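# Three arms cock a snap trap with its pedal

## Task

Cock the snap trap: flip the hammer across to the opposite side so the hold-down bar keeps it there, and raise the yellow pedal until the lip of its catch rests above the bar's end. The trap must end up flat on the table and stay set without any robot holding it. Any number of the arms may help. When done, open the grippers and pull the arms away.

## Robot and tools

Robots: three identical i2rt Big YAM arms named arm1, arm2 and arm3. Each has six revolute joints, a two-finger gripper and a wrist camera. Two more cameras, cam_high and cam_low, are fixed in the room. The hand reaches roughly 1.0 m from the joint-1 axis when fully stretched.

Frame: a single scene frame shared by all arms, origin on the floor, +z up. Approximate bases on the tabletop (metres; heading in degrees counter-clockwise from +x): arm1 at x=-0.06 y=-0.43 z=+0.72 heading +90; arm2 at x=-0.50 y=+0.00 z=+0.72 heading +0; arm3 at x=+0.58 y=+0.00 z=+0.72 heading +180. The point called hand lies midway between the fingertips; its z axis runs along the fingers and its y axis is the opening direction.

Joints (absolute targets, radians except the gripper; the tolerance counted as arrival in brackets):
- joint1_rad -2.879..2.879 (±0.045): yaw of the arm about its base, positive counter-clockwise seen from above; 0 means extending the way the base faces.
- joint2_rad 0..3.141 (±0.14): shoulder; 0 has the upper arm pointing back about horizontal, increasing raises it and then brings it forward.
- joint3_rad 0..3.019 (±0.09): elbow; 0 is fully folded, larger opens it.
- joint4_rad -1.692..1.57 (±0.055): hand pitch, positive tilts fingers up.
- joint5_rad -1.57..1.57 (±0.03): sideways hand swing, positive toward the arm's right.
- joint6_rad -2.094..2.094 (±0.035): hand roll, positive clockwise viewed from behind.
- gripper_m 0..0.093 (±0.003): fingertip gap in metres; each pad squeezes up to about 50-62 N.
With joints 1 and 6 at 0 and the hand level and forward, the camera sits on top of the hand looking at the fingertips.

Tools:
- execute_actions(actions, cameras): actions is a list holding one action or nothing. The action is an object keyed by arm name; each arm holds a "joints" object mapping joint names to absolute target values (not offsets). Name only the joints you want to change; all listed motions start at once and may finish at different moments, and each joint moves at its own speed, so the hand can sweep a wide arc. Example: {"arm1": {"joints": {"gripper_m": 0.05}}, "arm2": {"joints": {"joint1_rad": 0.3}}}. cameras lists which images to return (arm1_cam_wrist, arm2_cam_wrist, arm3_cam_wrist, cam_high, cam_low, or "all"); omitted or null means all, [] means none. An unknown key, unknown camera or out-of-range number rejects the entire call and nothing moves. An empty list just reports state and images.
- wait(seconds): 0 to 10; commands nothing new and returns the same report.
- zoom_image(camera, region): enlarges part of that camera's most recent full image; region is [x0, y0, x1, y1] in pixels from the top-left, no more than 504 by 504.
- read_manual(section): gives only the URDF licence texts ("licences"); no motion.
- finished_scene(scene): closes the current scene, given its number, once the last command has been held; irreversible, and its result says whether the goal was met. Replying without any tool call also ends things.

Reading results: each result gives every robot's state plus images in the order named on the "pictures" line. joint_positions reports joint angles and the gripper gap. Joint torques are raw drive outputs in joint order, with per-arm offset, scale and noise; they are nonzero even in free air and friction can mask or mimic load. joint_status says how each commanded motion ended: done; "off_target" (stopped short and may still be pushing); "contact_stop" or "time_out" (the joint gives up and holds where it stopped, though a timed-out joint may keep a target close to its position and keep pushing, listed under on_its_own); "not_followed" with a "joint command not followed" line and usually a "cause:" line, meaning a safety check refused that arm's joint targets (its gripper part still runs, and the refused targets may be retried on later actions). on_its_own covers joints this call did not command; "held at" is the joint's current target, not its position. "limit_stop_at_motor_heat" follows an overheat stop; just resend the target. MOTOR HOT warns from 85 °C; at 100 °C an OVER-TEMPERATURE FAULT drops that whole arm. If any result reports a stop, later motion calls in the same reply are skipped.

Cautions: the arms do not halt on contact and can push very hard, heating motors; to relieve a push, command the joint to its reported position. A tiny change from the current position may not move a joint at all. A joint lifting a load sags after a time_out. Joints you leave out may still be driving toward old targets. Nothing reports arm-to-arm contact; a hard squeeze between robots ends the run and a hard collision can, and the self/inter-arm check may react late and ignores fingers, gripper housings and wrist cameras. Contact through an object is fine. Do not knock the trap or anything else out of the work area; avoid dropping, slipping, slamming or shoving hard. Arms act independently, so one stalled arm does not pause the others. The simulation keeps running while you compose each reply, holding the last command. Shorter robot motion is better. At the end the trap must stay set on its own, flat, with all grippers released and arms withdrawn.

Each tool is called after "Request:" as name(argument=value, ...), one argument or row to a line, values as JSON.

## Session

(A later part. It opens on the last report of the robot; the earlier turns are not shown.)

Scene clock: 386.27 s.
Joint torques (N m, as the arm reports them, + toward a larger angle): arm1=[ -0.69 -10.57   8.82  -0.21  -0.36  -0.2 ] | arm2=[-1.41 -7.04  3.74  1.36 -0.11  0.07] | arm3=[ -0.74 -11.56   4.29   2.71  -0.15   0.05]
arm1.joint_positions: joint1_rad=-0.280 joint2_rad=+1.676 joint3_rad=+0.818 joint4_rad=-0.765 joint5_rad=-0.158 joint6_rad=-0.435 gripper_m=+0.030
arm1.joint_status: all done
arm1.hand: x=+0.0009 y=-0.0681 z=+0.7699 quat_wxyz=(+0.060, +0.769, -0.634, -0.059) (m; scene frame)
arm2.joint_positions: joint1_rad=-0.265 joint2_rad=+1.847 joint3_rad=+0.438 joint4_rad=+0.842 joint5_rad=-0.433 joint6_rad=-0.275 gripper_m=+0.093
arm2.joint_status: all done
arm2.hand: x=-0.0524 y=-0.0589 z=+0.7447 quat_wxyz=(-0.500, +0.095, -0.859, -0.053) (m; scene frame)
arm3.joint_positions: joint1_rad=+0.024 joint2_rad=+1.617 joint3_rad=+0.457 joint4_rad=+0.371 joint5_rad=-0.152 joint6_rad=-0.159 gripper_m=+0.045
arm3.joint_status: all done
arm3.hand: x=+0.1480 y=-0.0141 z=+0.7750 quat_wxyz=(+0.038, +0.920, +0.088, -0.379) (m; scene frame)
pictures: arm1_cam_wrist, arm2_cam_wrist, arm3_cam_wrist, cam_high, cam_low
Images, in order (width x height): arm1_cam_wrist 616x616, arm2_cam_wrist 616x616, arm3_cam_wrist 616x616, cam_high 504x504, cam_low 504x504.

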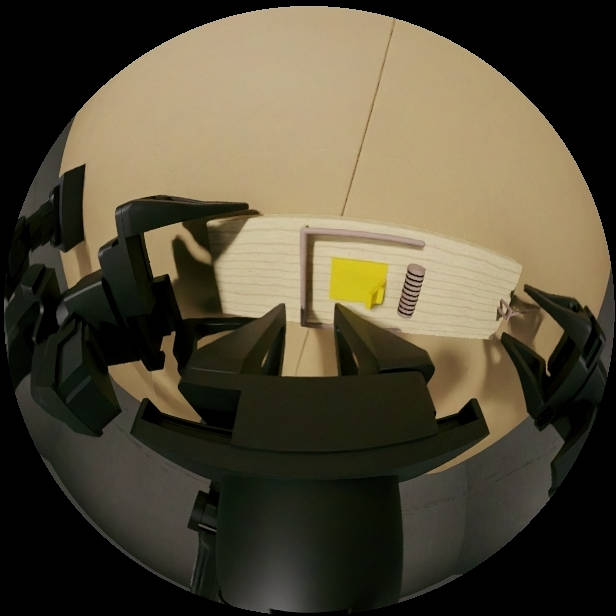

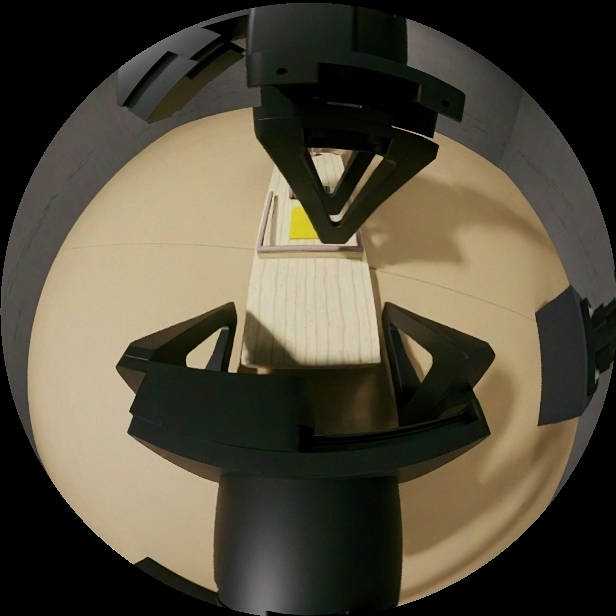

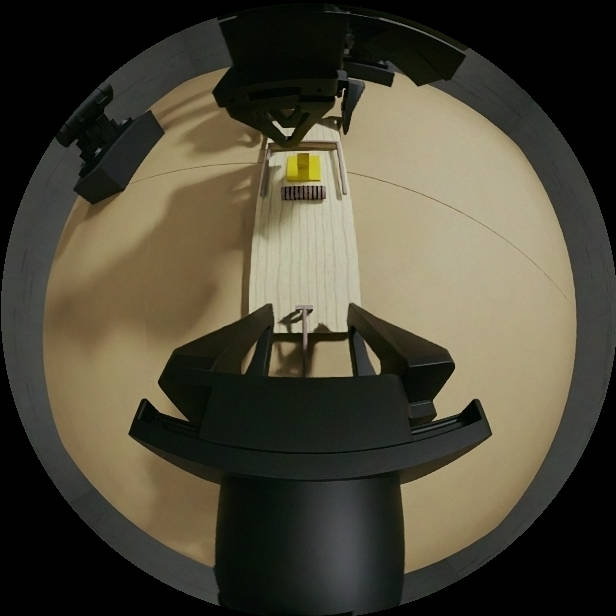

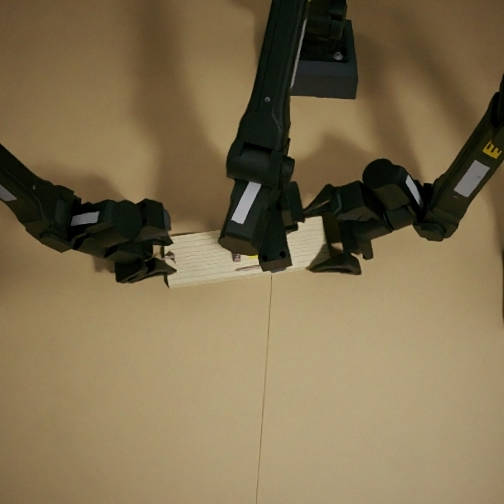

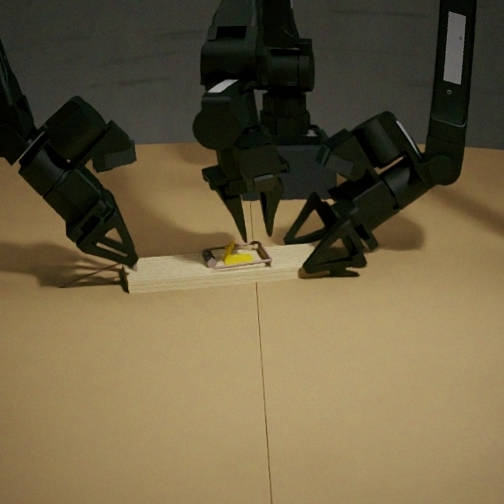

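Request:
zoom_image(
  camera="cam_low",
  region=[190, 130, 400, 295],
)

Request:
zoom_image(
  camera="cam_low",
  region=[50, 200, 200, 300],
)

Request:
zoom_image(
  camera="arm3_cam_wrist",
  region=[230, 110, 390, 380],
)

Request:
zoom_image(
  camera="arm1_cam_wrist",
  region=[240, 210, 430, 350],
)

Request:
zoom_image(
  camera="arm2_cam_wrist",
  region=[210, 180, 410, 380],
)

Region (190, 130, 400, 295) of cam_low's 504x504 image, scaled by 2.400, with more detail than that image has; it fills the top 396 rows of this view, and the rest is white.

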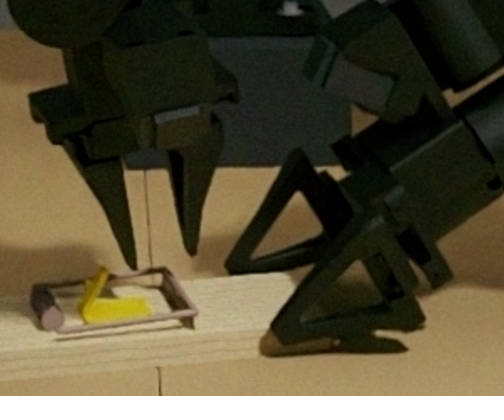

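Region (50, 200, 200, 300) of cam_low's 504x504 image, scaled by 3.360, with more detail than that image has.

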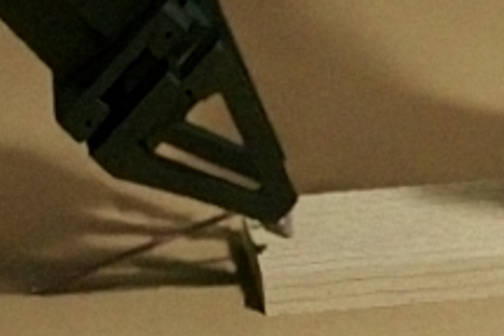

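Region (230, 110, 390, 380) of arm3_cam_wrist's 616x616 image, scaled by 1.867, with more detail than that image has; it fills the left 299 columns of this view, and the rest is white.

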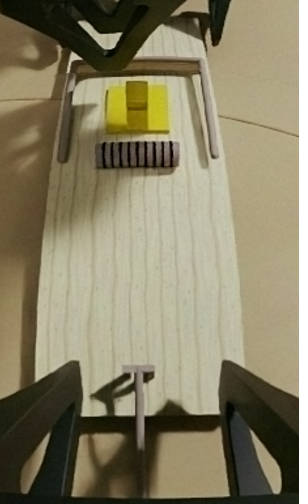

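Region (240, 210, 430, 350) of arm1_cam_wrist's 616x616 image, scaled by 2.653, with more detail than that image has; it fills the top 371 rows of this view, and the rest is white.

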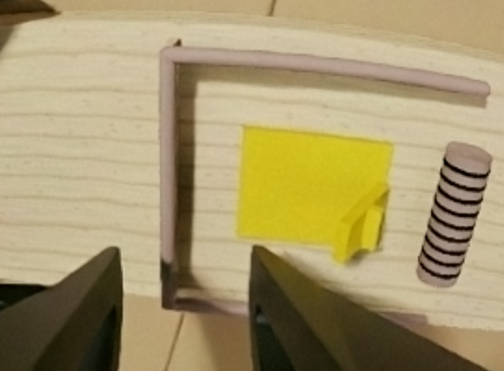

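Region (210, 180, 410, 380) of arm2_cam_wrist's 616x616 image, scaled by 2.520, with more detail than that image has.

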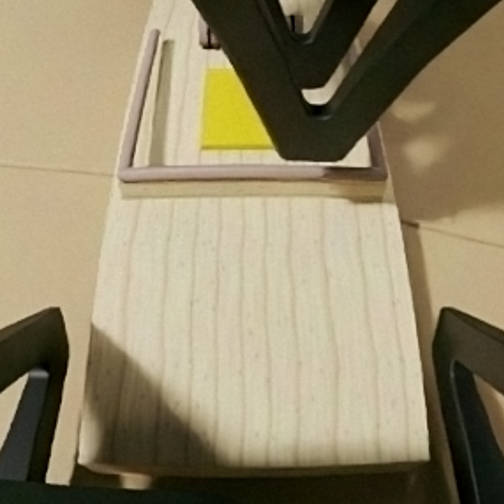

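Request:
execute_actions(
  actions=[
    {"arm1": {"joints": {"joint1_rad": -0.256, "joint2_rad": 1.745, "joint4_rad": -0.718, "joint6_rad": -0.408, "gripper_m": 0.022}}, "arm2": {"joints": {"joint2_rad": 1.872}}, "arm3": {"joints": {"joint1_rad": 0.048, "joint2_rad": 1.73, "joint3_rad": 0.5, "joint4_rad": 0.459}}},
  ],
)

Scene clock: 431.13 s.
Joint torques (N m, as the arm reports them, + toward a larger angle): arm1=[ -0.92 -10.94   8.18   1.01  -0.24   0.14] | arm2=[-1.37 -6.57  3.69  1.25 -0.09  0.06] | arm3=[  1.23 -10.63   6.28   2.26  -0.06   0.03]
arm1.joint_positions: joint1_rad=-0.261 joint2_rad=+1.735 joint3_rad=+0.820 joint4_rad=-0.731 joint5_rad=-0.161 joint6_rad=-0.423 gripper_m=+0.022
arm1.joint_status: all done
arm1.hand: x=-0.0068 y=-0.0679 z=+0.7495 quat_wxyz=(+0.072, +0.770, -0.632, -0.054) (m; scene frame)
arm2.joint_positions: joint1_rad=-0.265 joint2_rad=+1.862 joint3_rad=+0.438 joint4_rad=+0.842 joint5_rad=-0.433 joint6_rad=-0.275 gripper_m=+0.093
arm2.joint_status: all done
arm2.hand: x=-0.0547 y=-0.0582 z=+0.7383 quat_wxyz=(-0.494, +0.093, -0.863, -0.056) (m; scene frame)
arm3.joint_positions: joint1_rad=+0.035 joint2_rad=+1.701 joint3_rad=+0.477 joint4_rad=+0.453 joint5_rad=-0.155 joint6_rad=-0.157 gripper_m=+0.045
arm3.joint_status: all done
arm3.hand: x=+0.1369 y=-0.0193 z=+0.7602 quat_wxyz=(+0.041, +0.916, +0.094, -0.387) (m; scene frame)
pictures: arm1_cam_wrist, arm2_cam_wrist, arm3_cam_wrist, cam_high, cam_low
Images, in order (width x height): arm1_cam_wrist 616x616, arm2_cam_wrist 616x616, arm3_cam_wrist 616x616, cam_high 504x504, cam_low 504x504.

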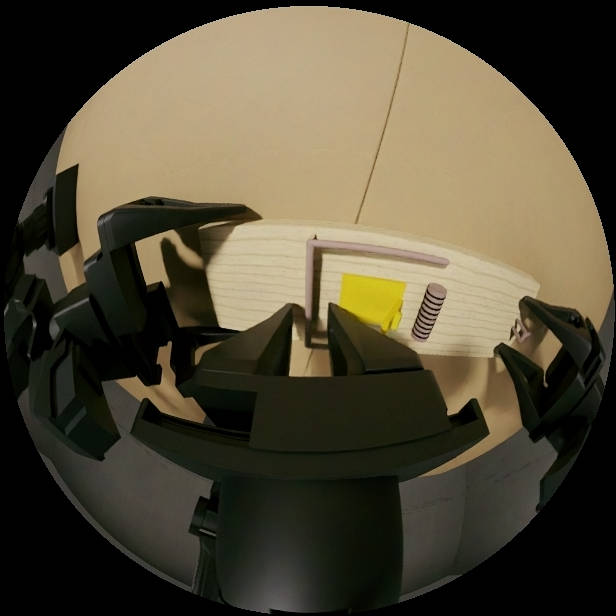

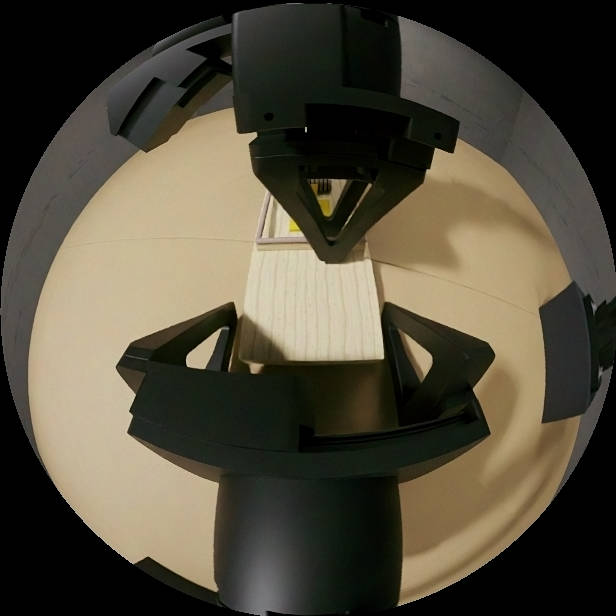

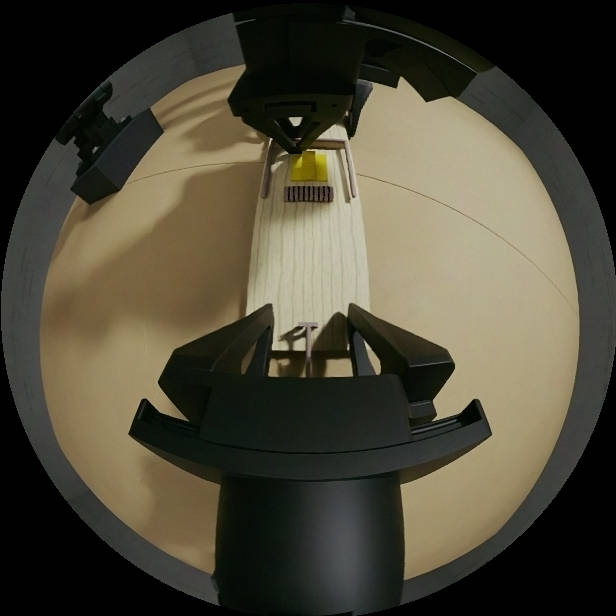

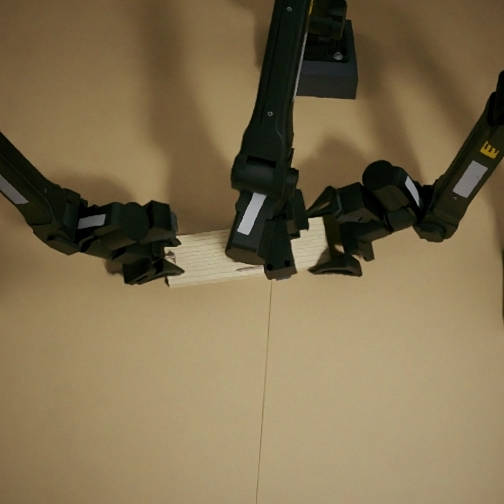

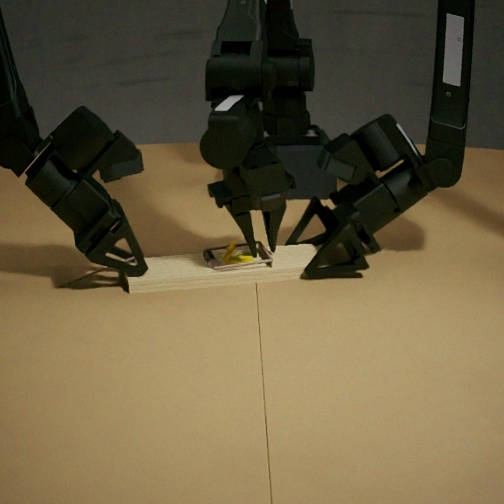

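Request:
zoom_image(
  camera="cam_low",
  region=[195, 200, 375, 295],
)

Request:
zoom_image(
  camera="cam_low",
  region=[50, 200, 200, 300],
)

Request:
zoom_image(
  camera="arm1_cam_wrist",
  region=[250, 225, 420, 375],
)

Request:
zoom_image(
  camera="arm2_cam_wrist",
  region=[240, 170, 390, 290],
)

Region (195, 200, 375, 295) of cam_low's 504x504 image, scaled by 2.800, with more detail than that image has; it fills the top 266 rows of this view, and the rest is white.

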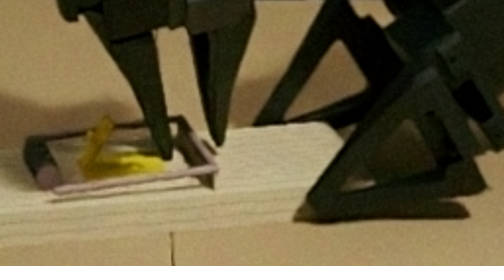

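Region (50, 200, 200, 300) of cam_low's 504x504 image, scaled by 3.360, with more detail than that image has.

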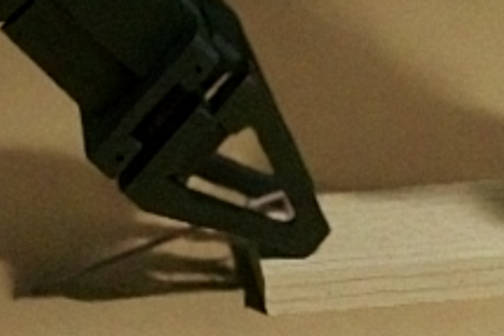

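Region (250, 225, 420, 375) of arm1_cam_wrist's 616x616 image, scaled by 2.965, with more detail than that image has; it fills the top 445 rows of this view, and the rest is white.

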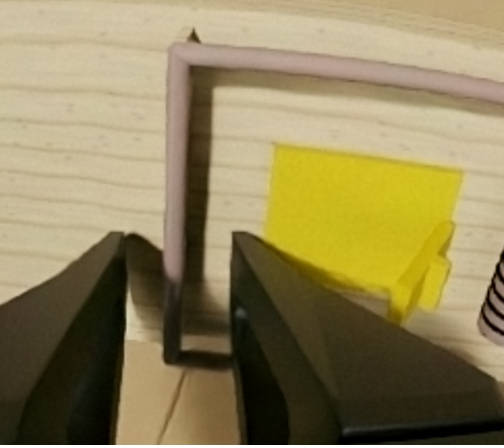

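Region (240, 170, 390, 290) of arm2_cam_wrist's 616x616 image, scaled by 3.360, with more detail than that image has; it fills the top 403 rows of this view, and the rest is white.

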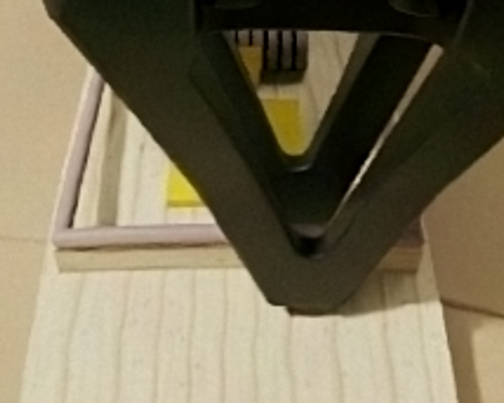

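Request:
execute_actions(
  actions=[
    {"arm1": {"joints": {"gripper_m": 0.0}}, "arm2": {"joints": {"gripper_m": 0.06}}, "arm3": {"joints": {"joint2_rad": 1.757, "joint3_rad": 0.447, "joint4_rad": 0.414}}},
  ],
)

Scene clock: 507.43 s.
Joint torques (N m, as the arm reports them, + toward a larger angle): arm1=[ -0.84 -10.61   8.22   1.07  -0.11   0.06] | arm2=[-1.21 -6.55  3.69  1.33 -0.16  0.05] | arm3=[ 1.21 -8.8   1.84  0.3  -0.03  0.02]
arm1.joint_positions: joint1_rad=-0.260 joint2_rad=+1.735 joint3_rad=+0.820 joint4_rad=-0.731 joint5_rad=-0.164 joint6_rad=-0.417 gripper_m=+0.002
arm1.joint_status: all done
arm1.hand: x=-0.0076 y=-0.0677 z=+0.7496 quat_wxyz=(+0.073, +0.768, -0.634, -0.055) (m; scene frame)
arm2.joint_positions: joint1_rad=-0.265 joint2_rad=+1.862 joint3_rad=+0.438 joint4_rad=+0.842 joint5_rad=-0.431 joint6_rad=-0.275 gripper_m=+0.079
arm2.joint_status: gripper_m off_target (ended at +0.079, target +0.060)
arm2.hand: x=-0.0547 y=-0.0584 z=+0.7382 quat_wxyz=(-0.494, +0.093, -0.863, -0.055) (m; scene frame)
arm3.joint_positions: joint1_rad=+0.035 joint2_rad=+1.704 joint3_rad=+0.477 joint4_rad=+0.452 joint5_rad=-0.155 joint6_rad=-0.156 gripper_m=+0.045
arm3.joint_status: all done
arm3.hand: x=+0.1377 y=-0.0194 z=+0.7588 quat_wxyz=(+0.041, +0.917, +0.093, -0.385) (m; scene frame)
pictures: arm1_cam_wrist, arm2_cam_wrist, arm3_cam_wrist, cam_high, cam_low
Images, in order (width x height): arm1_cam_wrist 616x616, arm2_cam_wrist 616x616, arm3_cam_wrist 616x616, cam_high 504x504, cam_low 504x504.

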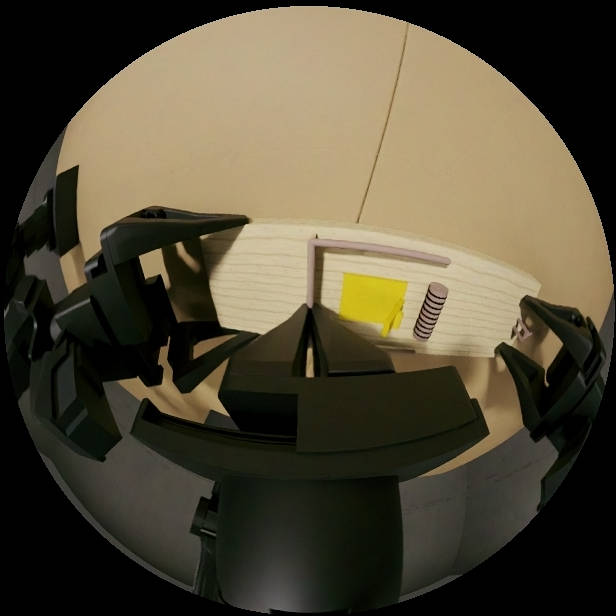

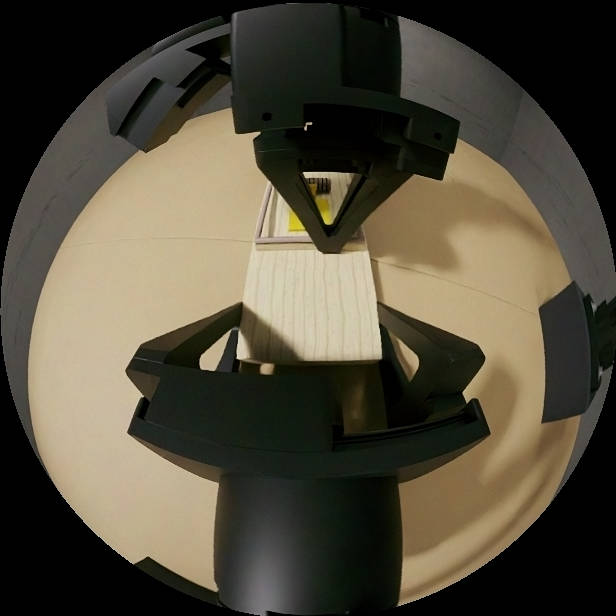

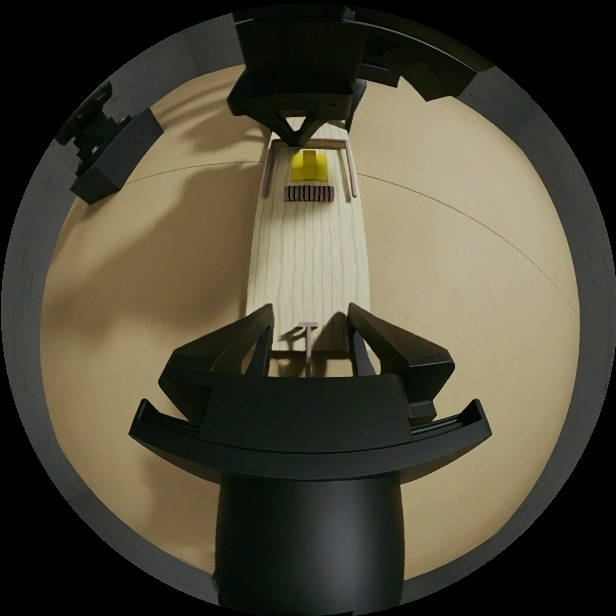

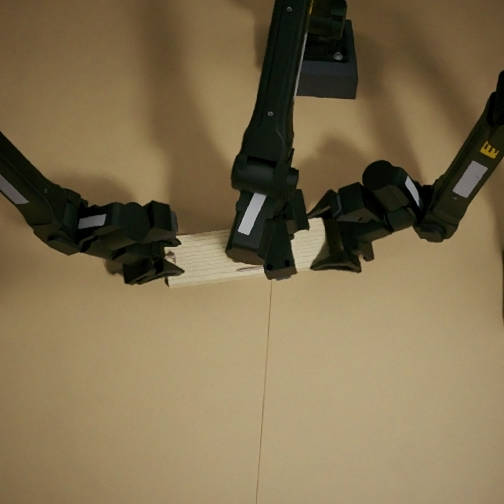

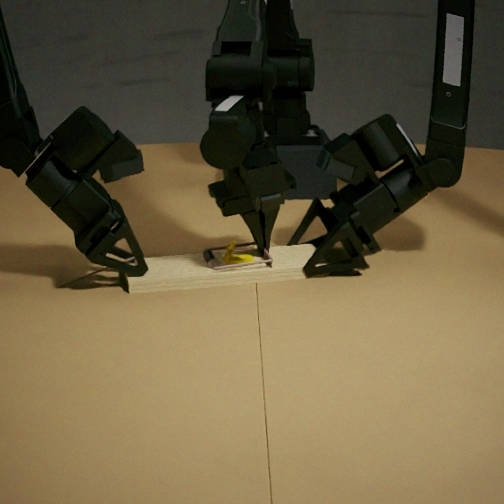

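Request:
zoom_image(
  camera="cam_low",
  region=[200, 210, 310, 280],
)

Request:
zoom_image(
  camera="arm1_cam_wrist",
  region=[270, 270, 360, 380],
)

Region (200, 210, 310, 280) of cam_low's 504x504 image, scaled by 4.582, with more detail than that image has; it fills the top 321 rows of this view, and the rest is white.

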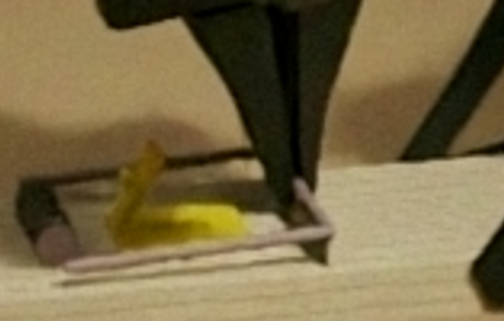

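Region (270, 270, 360, 380) of arm1_cam_wrist's 616x616 image, scaled by 4.582, with more detail than that image has; it fills the left 412 columns of this view, and the rest is white.

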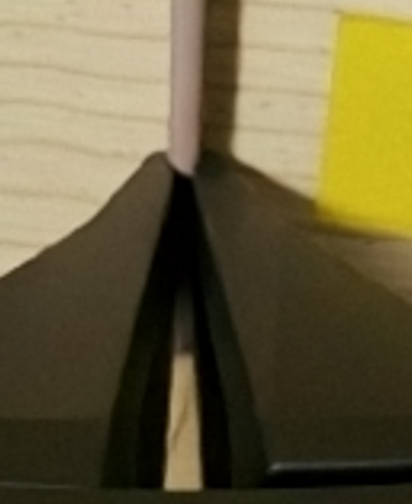

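Request:
execute_actions(
  actions=[
    {"arm1": {"joints": {"joint1_rad": -0.27, "joint2_rad": 1.652, "joint3_rad": 0.866, "joint4_rad": -0.82, "joint5_rad": -0.122, "joint6_rad": -0.44}}, "arm2": {"joints": {"joint2_rad": 1.927, "joint3_rad": 0.408, "joint4_rad": 0.789, "joint5_rad": -0.42}}},
  ],
  cameras=["cam_low", "arm1_cam_wrist", "arm2_cam_wrist"],
)

Scene clock: 519.97 s.
Joint torques (N m, as the arm reports them, + toward a larger angle): arm1=[ -2.04 -17.33   9.17  -2.88   0.5   -0.27] | arm2=[-0.97 -2.79  0.41 -0.78  0.21  0.09] | arm3=[ 0.83 -8.7   1.99  0.31  0.31  0.  ]
arm1.joint_positions: joint1_rad=-0.254 joint2_rad=+1.734 joint3_rad=+0.825 joint4_rad=-0.755 joint5_rad=-0.137 joint6_rad=-0.417 gripper_m=+0.002
arm1.joint_status: joint4_rad time_out (moved -0.024 of -0.089); the others done
arm1.on_its_own: joint4_rad reads -0.755 and still pushes toward -0.820 since a time_out
arm1.hand: x=-0.0058 y=-0.0715 z=+0.7509 quat_wxyz=(+0.075, +0.770, -0.632, -0.039) (m; scene frame)
arm2.joint_positions: joint1_rad=-0.270 joint2_rad=+1.865 joint3_rad=+0.439 joint4_rad=+0.838 joint5_rad=-0.429 joint6_rad=-0.276 gripper_m=+0.079
arm2.joint_status: all done
arm2.hand: x=-0.0551 y=-0.0607 z=+0.7366 quat_wxyz=(-0.492, +0.090, -0.864, -0.053) (m; scene frame)
arm3.joint_positions: joint1_rad=+0.040 joint2_rad=+1.704 joint3_rad=+0.475 joint4_rad=+0.451 joint5_rad=-0.163 joint6_rad=-0.154 gripper_m=+0.045
arm3.joint_status: not commanded
arm3.hand: x=+0.1390 y=-0.0230 z=+0.7583 quat_wxyz=(+0.047, +0.917, +0.096, -0.384) (m; scene frame)
pictures: arm1_cam_wrist, arm2_cam_wrist, cam_low
Images, in order (width x height): arm1_cam_wrist 616x616, arm2_cam_wrist 616x616, cam_low 504x504.

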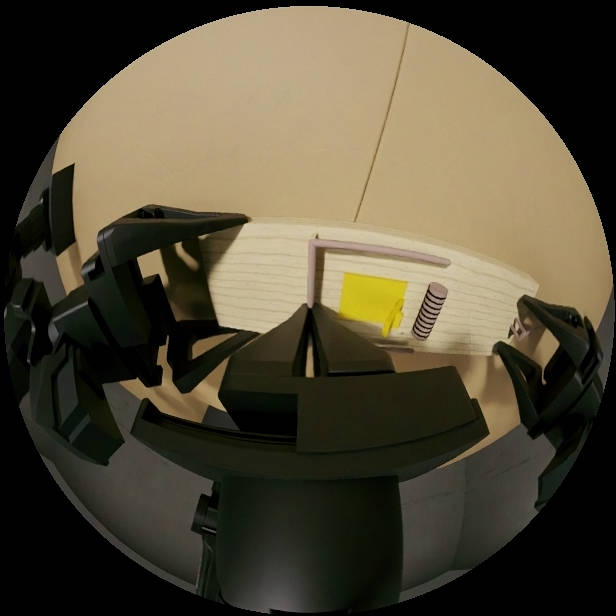

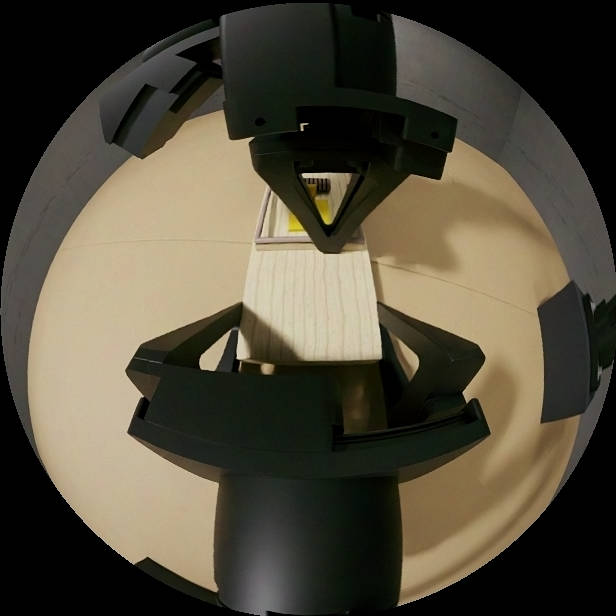

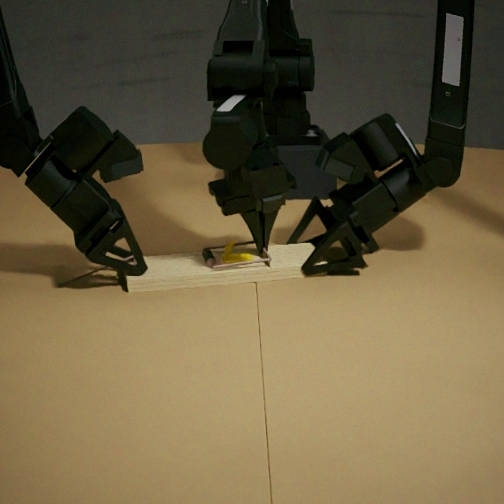

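Request:
execute_actions(
  actions=[
    {"arm1": {"joints": {"joint1_rad": -0.254, "joint2_rad": 1.734, "joint3_rad": 0.845, "joint4_rad": -0.755, "joint5_rad": -0.137, "joint6_rad": -0.417}}},
  ],
  cameras=["cam_low", "arm1_cam_wrist", "arm2_cam_wrist", "arm3_cam_wrist"],
)

Request:
zoom_image(
  camera="cam_low",
  region=[235, 225, 295, 275],
)

Request:
zoom_image(
  camera="arm2_cam_wrist",
  region=[250, 200, 380, 270],
)

Request:
zoom_image(
  camera="arm3_cam_wrist",
  region=[255, 110, 365, 205],
)

Scene clock: 527.40 s.
Joint torques (N m, as the arm reports them, + toward a larger angle): arm1=[ -0.93 -11.63   7.51   0.31  -0.16  -0.07] | arm2=[-1.23 -2.84  0.41 -0.78  0.17  0.05] | arm3=[ 0.78 -8.68  1.98  0.31  0.32  0.  ]
arm1.joint_positions: joint1_rad=-0.253 joint2_rad=+1.737 joint3_rad=+0.825 joint4_rad=-0.753 joint5_rad=-0.138 joint6_rad=-0.417 gripper_m=+0.002
arm1.joint_status: all done
arm1.hand: x=-0.0064 y=-0.0713 z=+0.7497 quat_wxyz=(+0.075, +0.771, -0.632, -0.039) (m; scene frame)
arm2.joint_positions: joint1_rad=-0.270 joint2_rad=+1.865 joint3_rad=+0.439 joint4_rad=+0.838 joint5_rad=-0.428 joint6_rad=-0.275 gripper_m=+0.079
arm2.joint_status: not commanded
arm2.hand: x=-0.0552 y=-0.0607 z=+0.7363 quat_wxyz=(-0.491, +0.090, -0.865, -0.054) (m; scene frame)
arm3.joint_positions: joint1_rad=+0.041 joint2_rad=+1.704 joint3_rad=+0.475 joint4_rad=+0.451 joint5_rad=-0.164 joint6_rad=-0.154 gripper_m=+0.045
arm3.joint_status: not commanded
arm3.hand: x=+0.1391 y=-0.0232 z=+0.7583 quat_wxyz=(+0.047, +0.917, +0.096, -0.384) (m; scene frame)
pictures: arm1_cam_wrist, arm2_cam_wrist, arm3_cam_wrist, cam_low
Images, in order (width x height): arm1_cam_wrist 616x616, arm2_cam_wrist 616x616, arm3_cam_wrist 616x616, cam_low 504x504.

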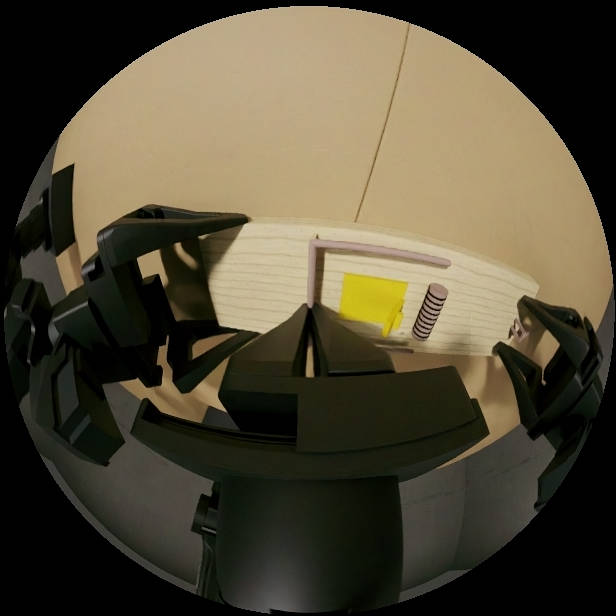

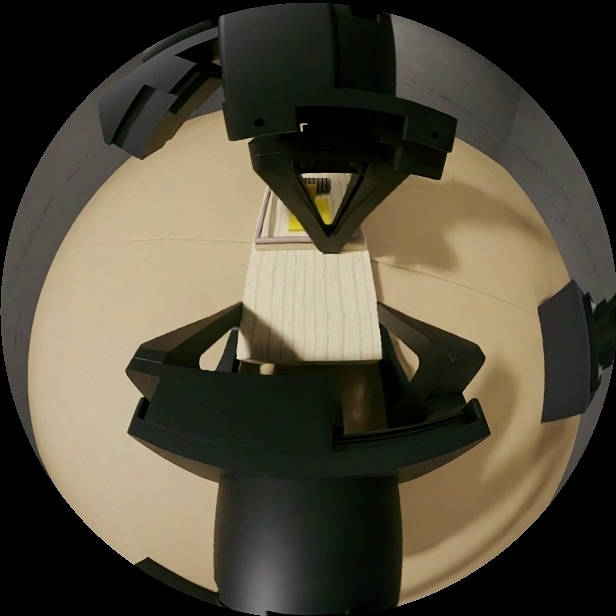

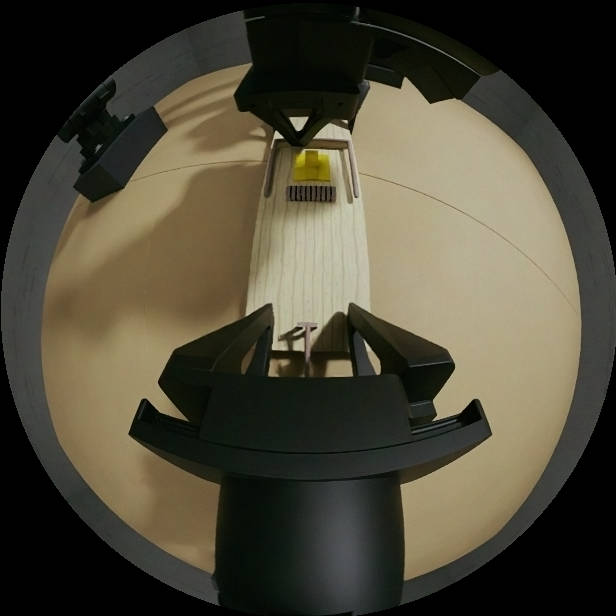

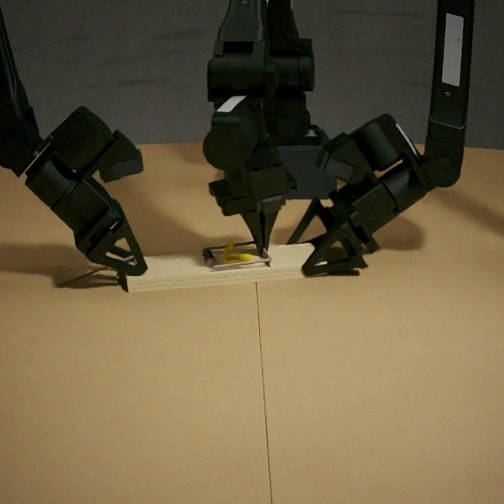

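Region (235, 225, 295, 275) of cam_low's 504x504 image, scaled by 8.400, with more detail than that image has.

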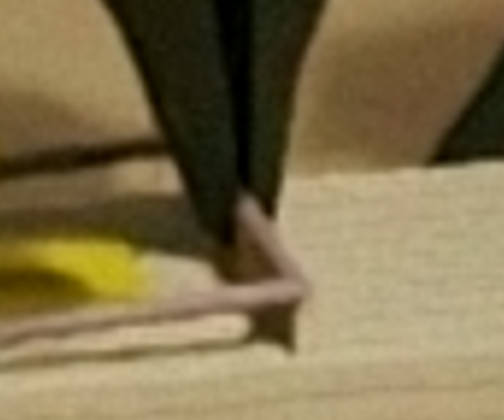

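Region (250, 200, 380, 270) of arm2_cam_wrist's 616x616 image, scaled by 3.877, with more detail than that image has; it fills the top 271 rows of this view, and the rest is white.

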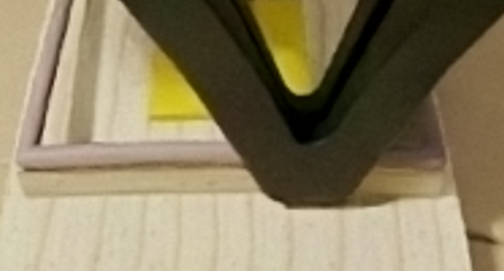

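Region (255, 110, 365, 205) of arm3_cam_wrist's 616x616 image, scaled by 4.582, with more detail than that image has; it fills the top 435 rows of this view, and the rest is white.

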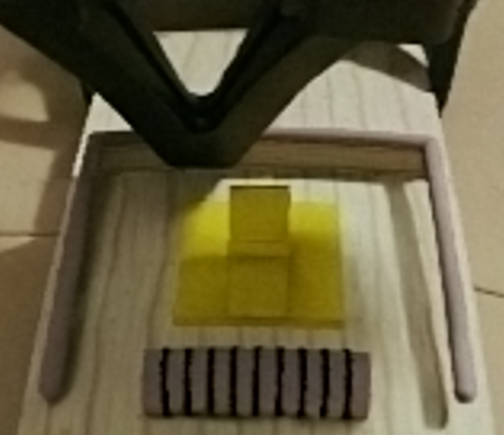

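Request:
execute_actions(
  actions=[
    {"arm1": {"joints": {"joint1_rad": -0.1815, "joint2_rad": 1.68, "joint3_rad": 0.775, "joint4_rad": -0.627, "joint5_rad": 0.005, "joint6_rad": -0.33, "gripper_m": 0.016}}},
  ],
  cameras=["cam_low", "arm1_cam_wrist", "arm2_cam_wrist", "arm3_cam_wrist"],
)

Request:
zoom_image(
  camera="cam_low",
  region=[195, 130, 375, 290],
)

Request:
zoom_image(
  camera="arm2_cam_wrist",
  region=[250, 200, 380, 280],
)

Request:
zoom_image(
  camera="arm1_cam_wrist",
  region=[260, 240, 380, 380],
)

Scene clock: 576.37 s.
Joint torques (N m, as the arm reports them, + toward a larger angle): arm1=[ -1.2  -11.87   6.05   1.28   0.15   0.13] | arm2=[-1.1  -2.57  0.42 -0.77  0.19  0.07] | arm3=[ 0.8  -8.69  2.    0.32  0.32  0.  ]
arm1.joint_positions: joint1_rad=-0.178 joint2_rad=+1.686 joint3_rad=+0.777 joint4_rad=-0.642 joint5_rad=+0.001 joint6_rad=-0.345 gripper_m=+0.016
arm1.joint_status: all done
arm1.hand: x=-0.0086 y=-0.0613 z=+0.7539 quat_wxyz=(-0.006, +0.777, -0.630, -0.004) (m; scene frame)
arm2.joint_positions: joint1_rad=-0.270 joint2_rad=+1.865 joint3_rad=+0.439 joint4_rad=+0.838 joint5_rad=-0.428 joint6_rad=-0.274 gripper_m=+0.079
arm2.joint_status: not commanded
arm2.hand: x=-0.0552 y=-0.0607 z=+0.7363 quat_wxyz=(-0.491, +0.090, -0.865, -0.054) (m; scene frame)
arm3.joint_positions: joint1_rad=+0.041 joint2_rad=+1.704 joint3_rad=+0.475 joint4_rad=+0.451 joint5_rad=-0.164 joint6_rad=-0.154 gripper_m=+0.045
arm3.joint_status: not commanded
arm3.hand: x=+0.1391 y=-0.0232 z=+0.7583 quat_wxyz=(+0.047, +0.917, +0.096, -0.384) (m; scene frame)
pictures: arm1_cam_wrist, arm2_cam_wrist, arm3_cam_wrist, cam_low
Images, in order (width x height): arm1_cam_wrist 616x616, arm2_cam_wrist 616x616, arm3_cam_wrist 616x616, cam_low 504x504.

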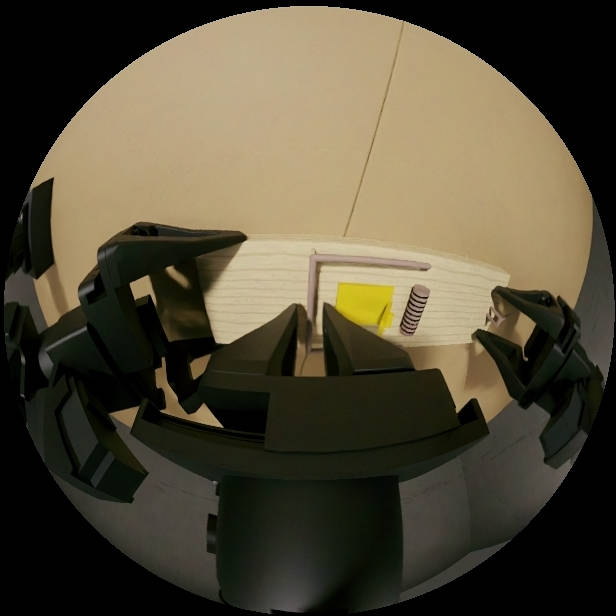

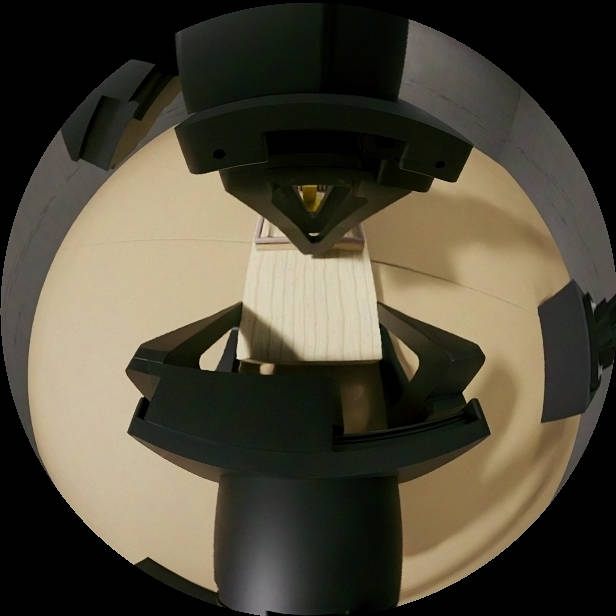

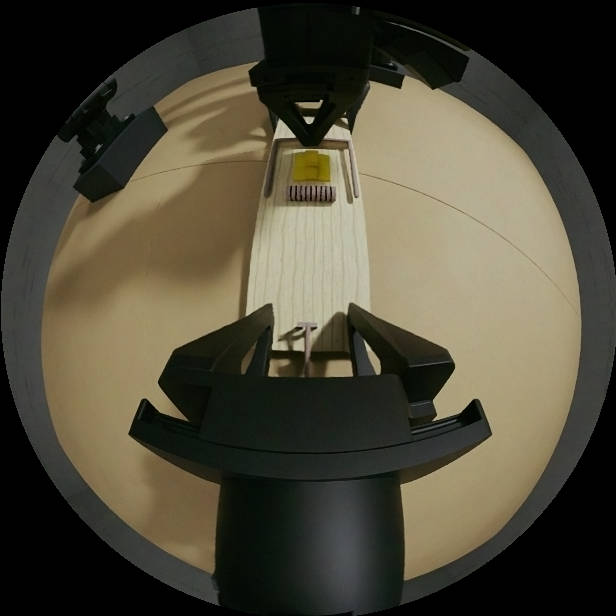

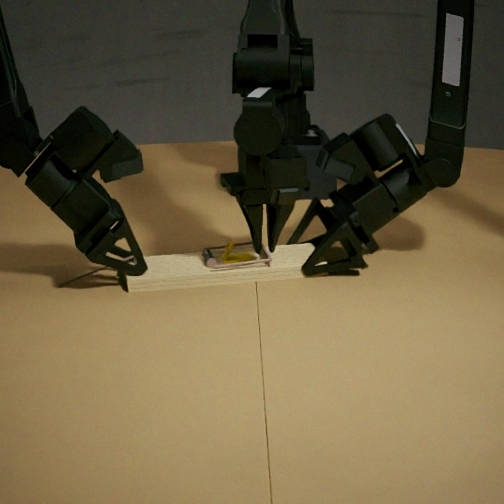

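Region (195, 130, 375, 290) of cam_low's 504x504 image, scaled by 2.800, with more detail than that image has.

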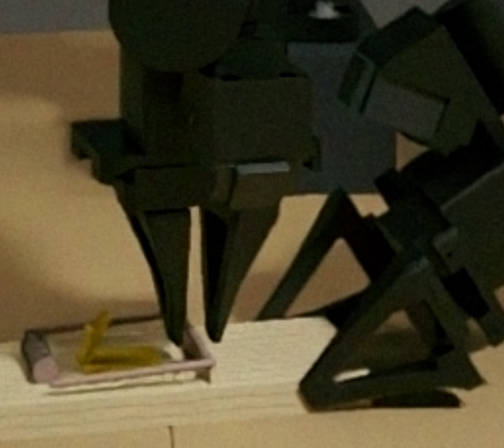

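Region (250, 200, 380, 280) of arm2_cam_wrist's 616x616 image, scaled by 3.877, with more detail than that image has; it fills the top 310 rows of this view, and the rest is white.

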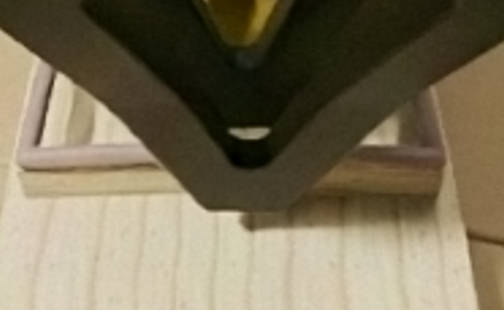

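Region (260, 240, 380, 380) of arm1_cam_wrist's 616x616 image, scaled by 3.600, with more detail than that image has; it fills the left 432 columns of this view, and the rest is white.

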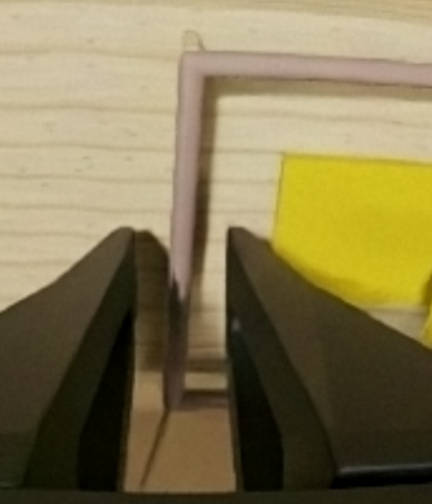

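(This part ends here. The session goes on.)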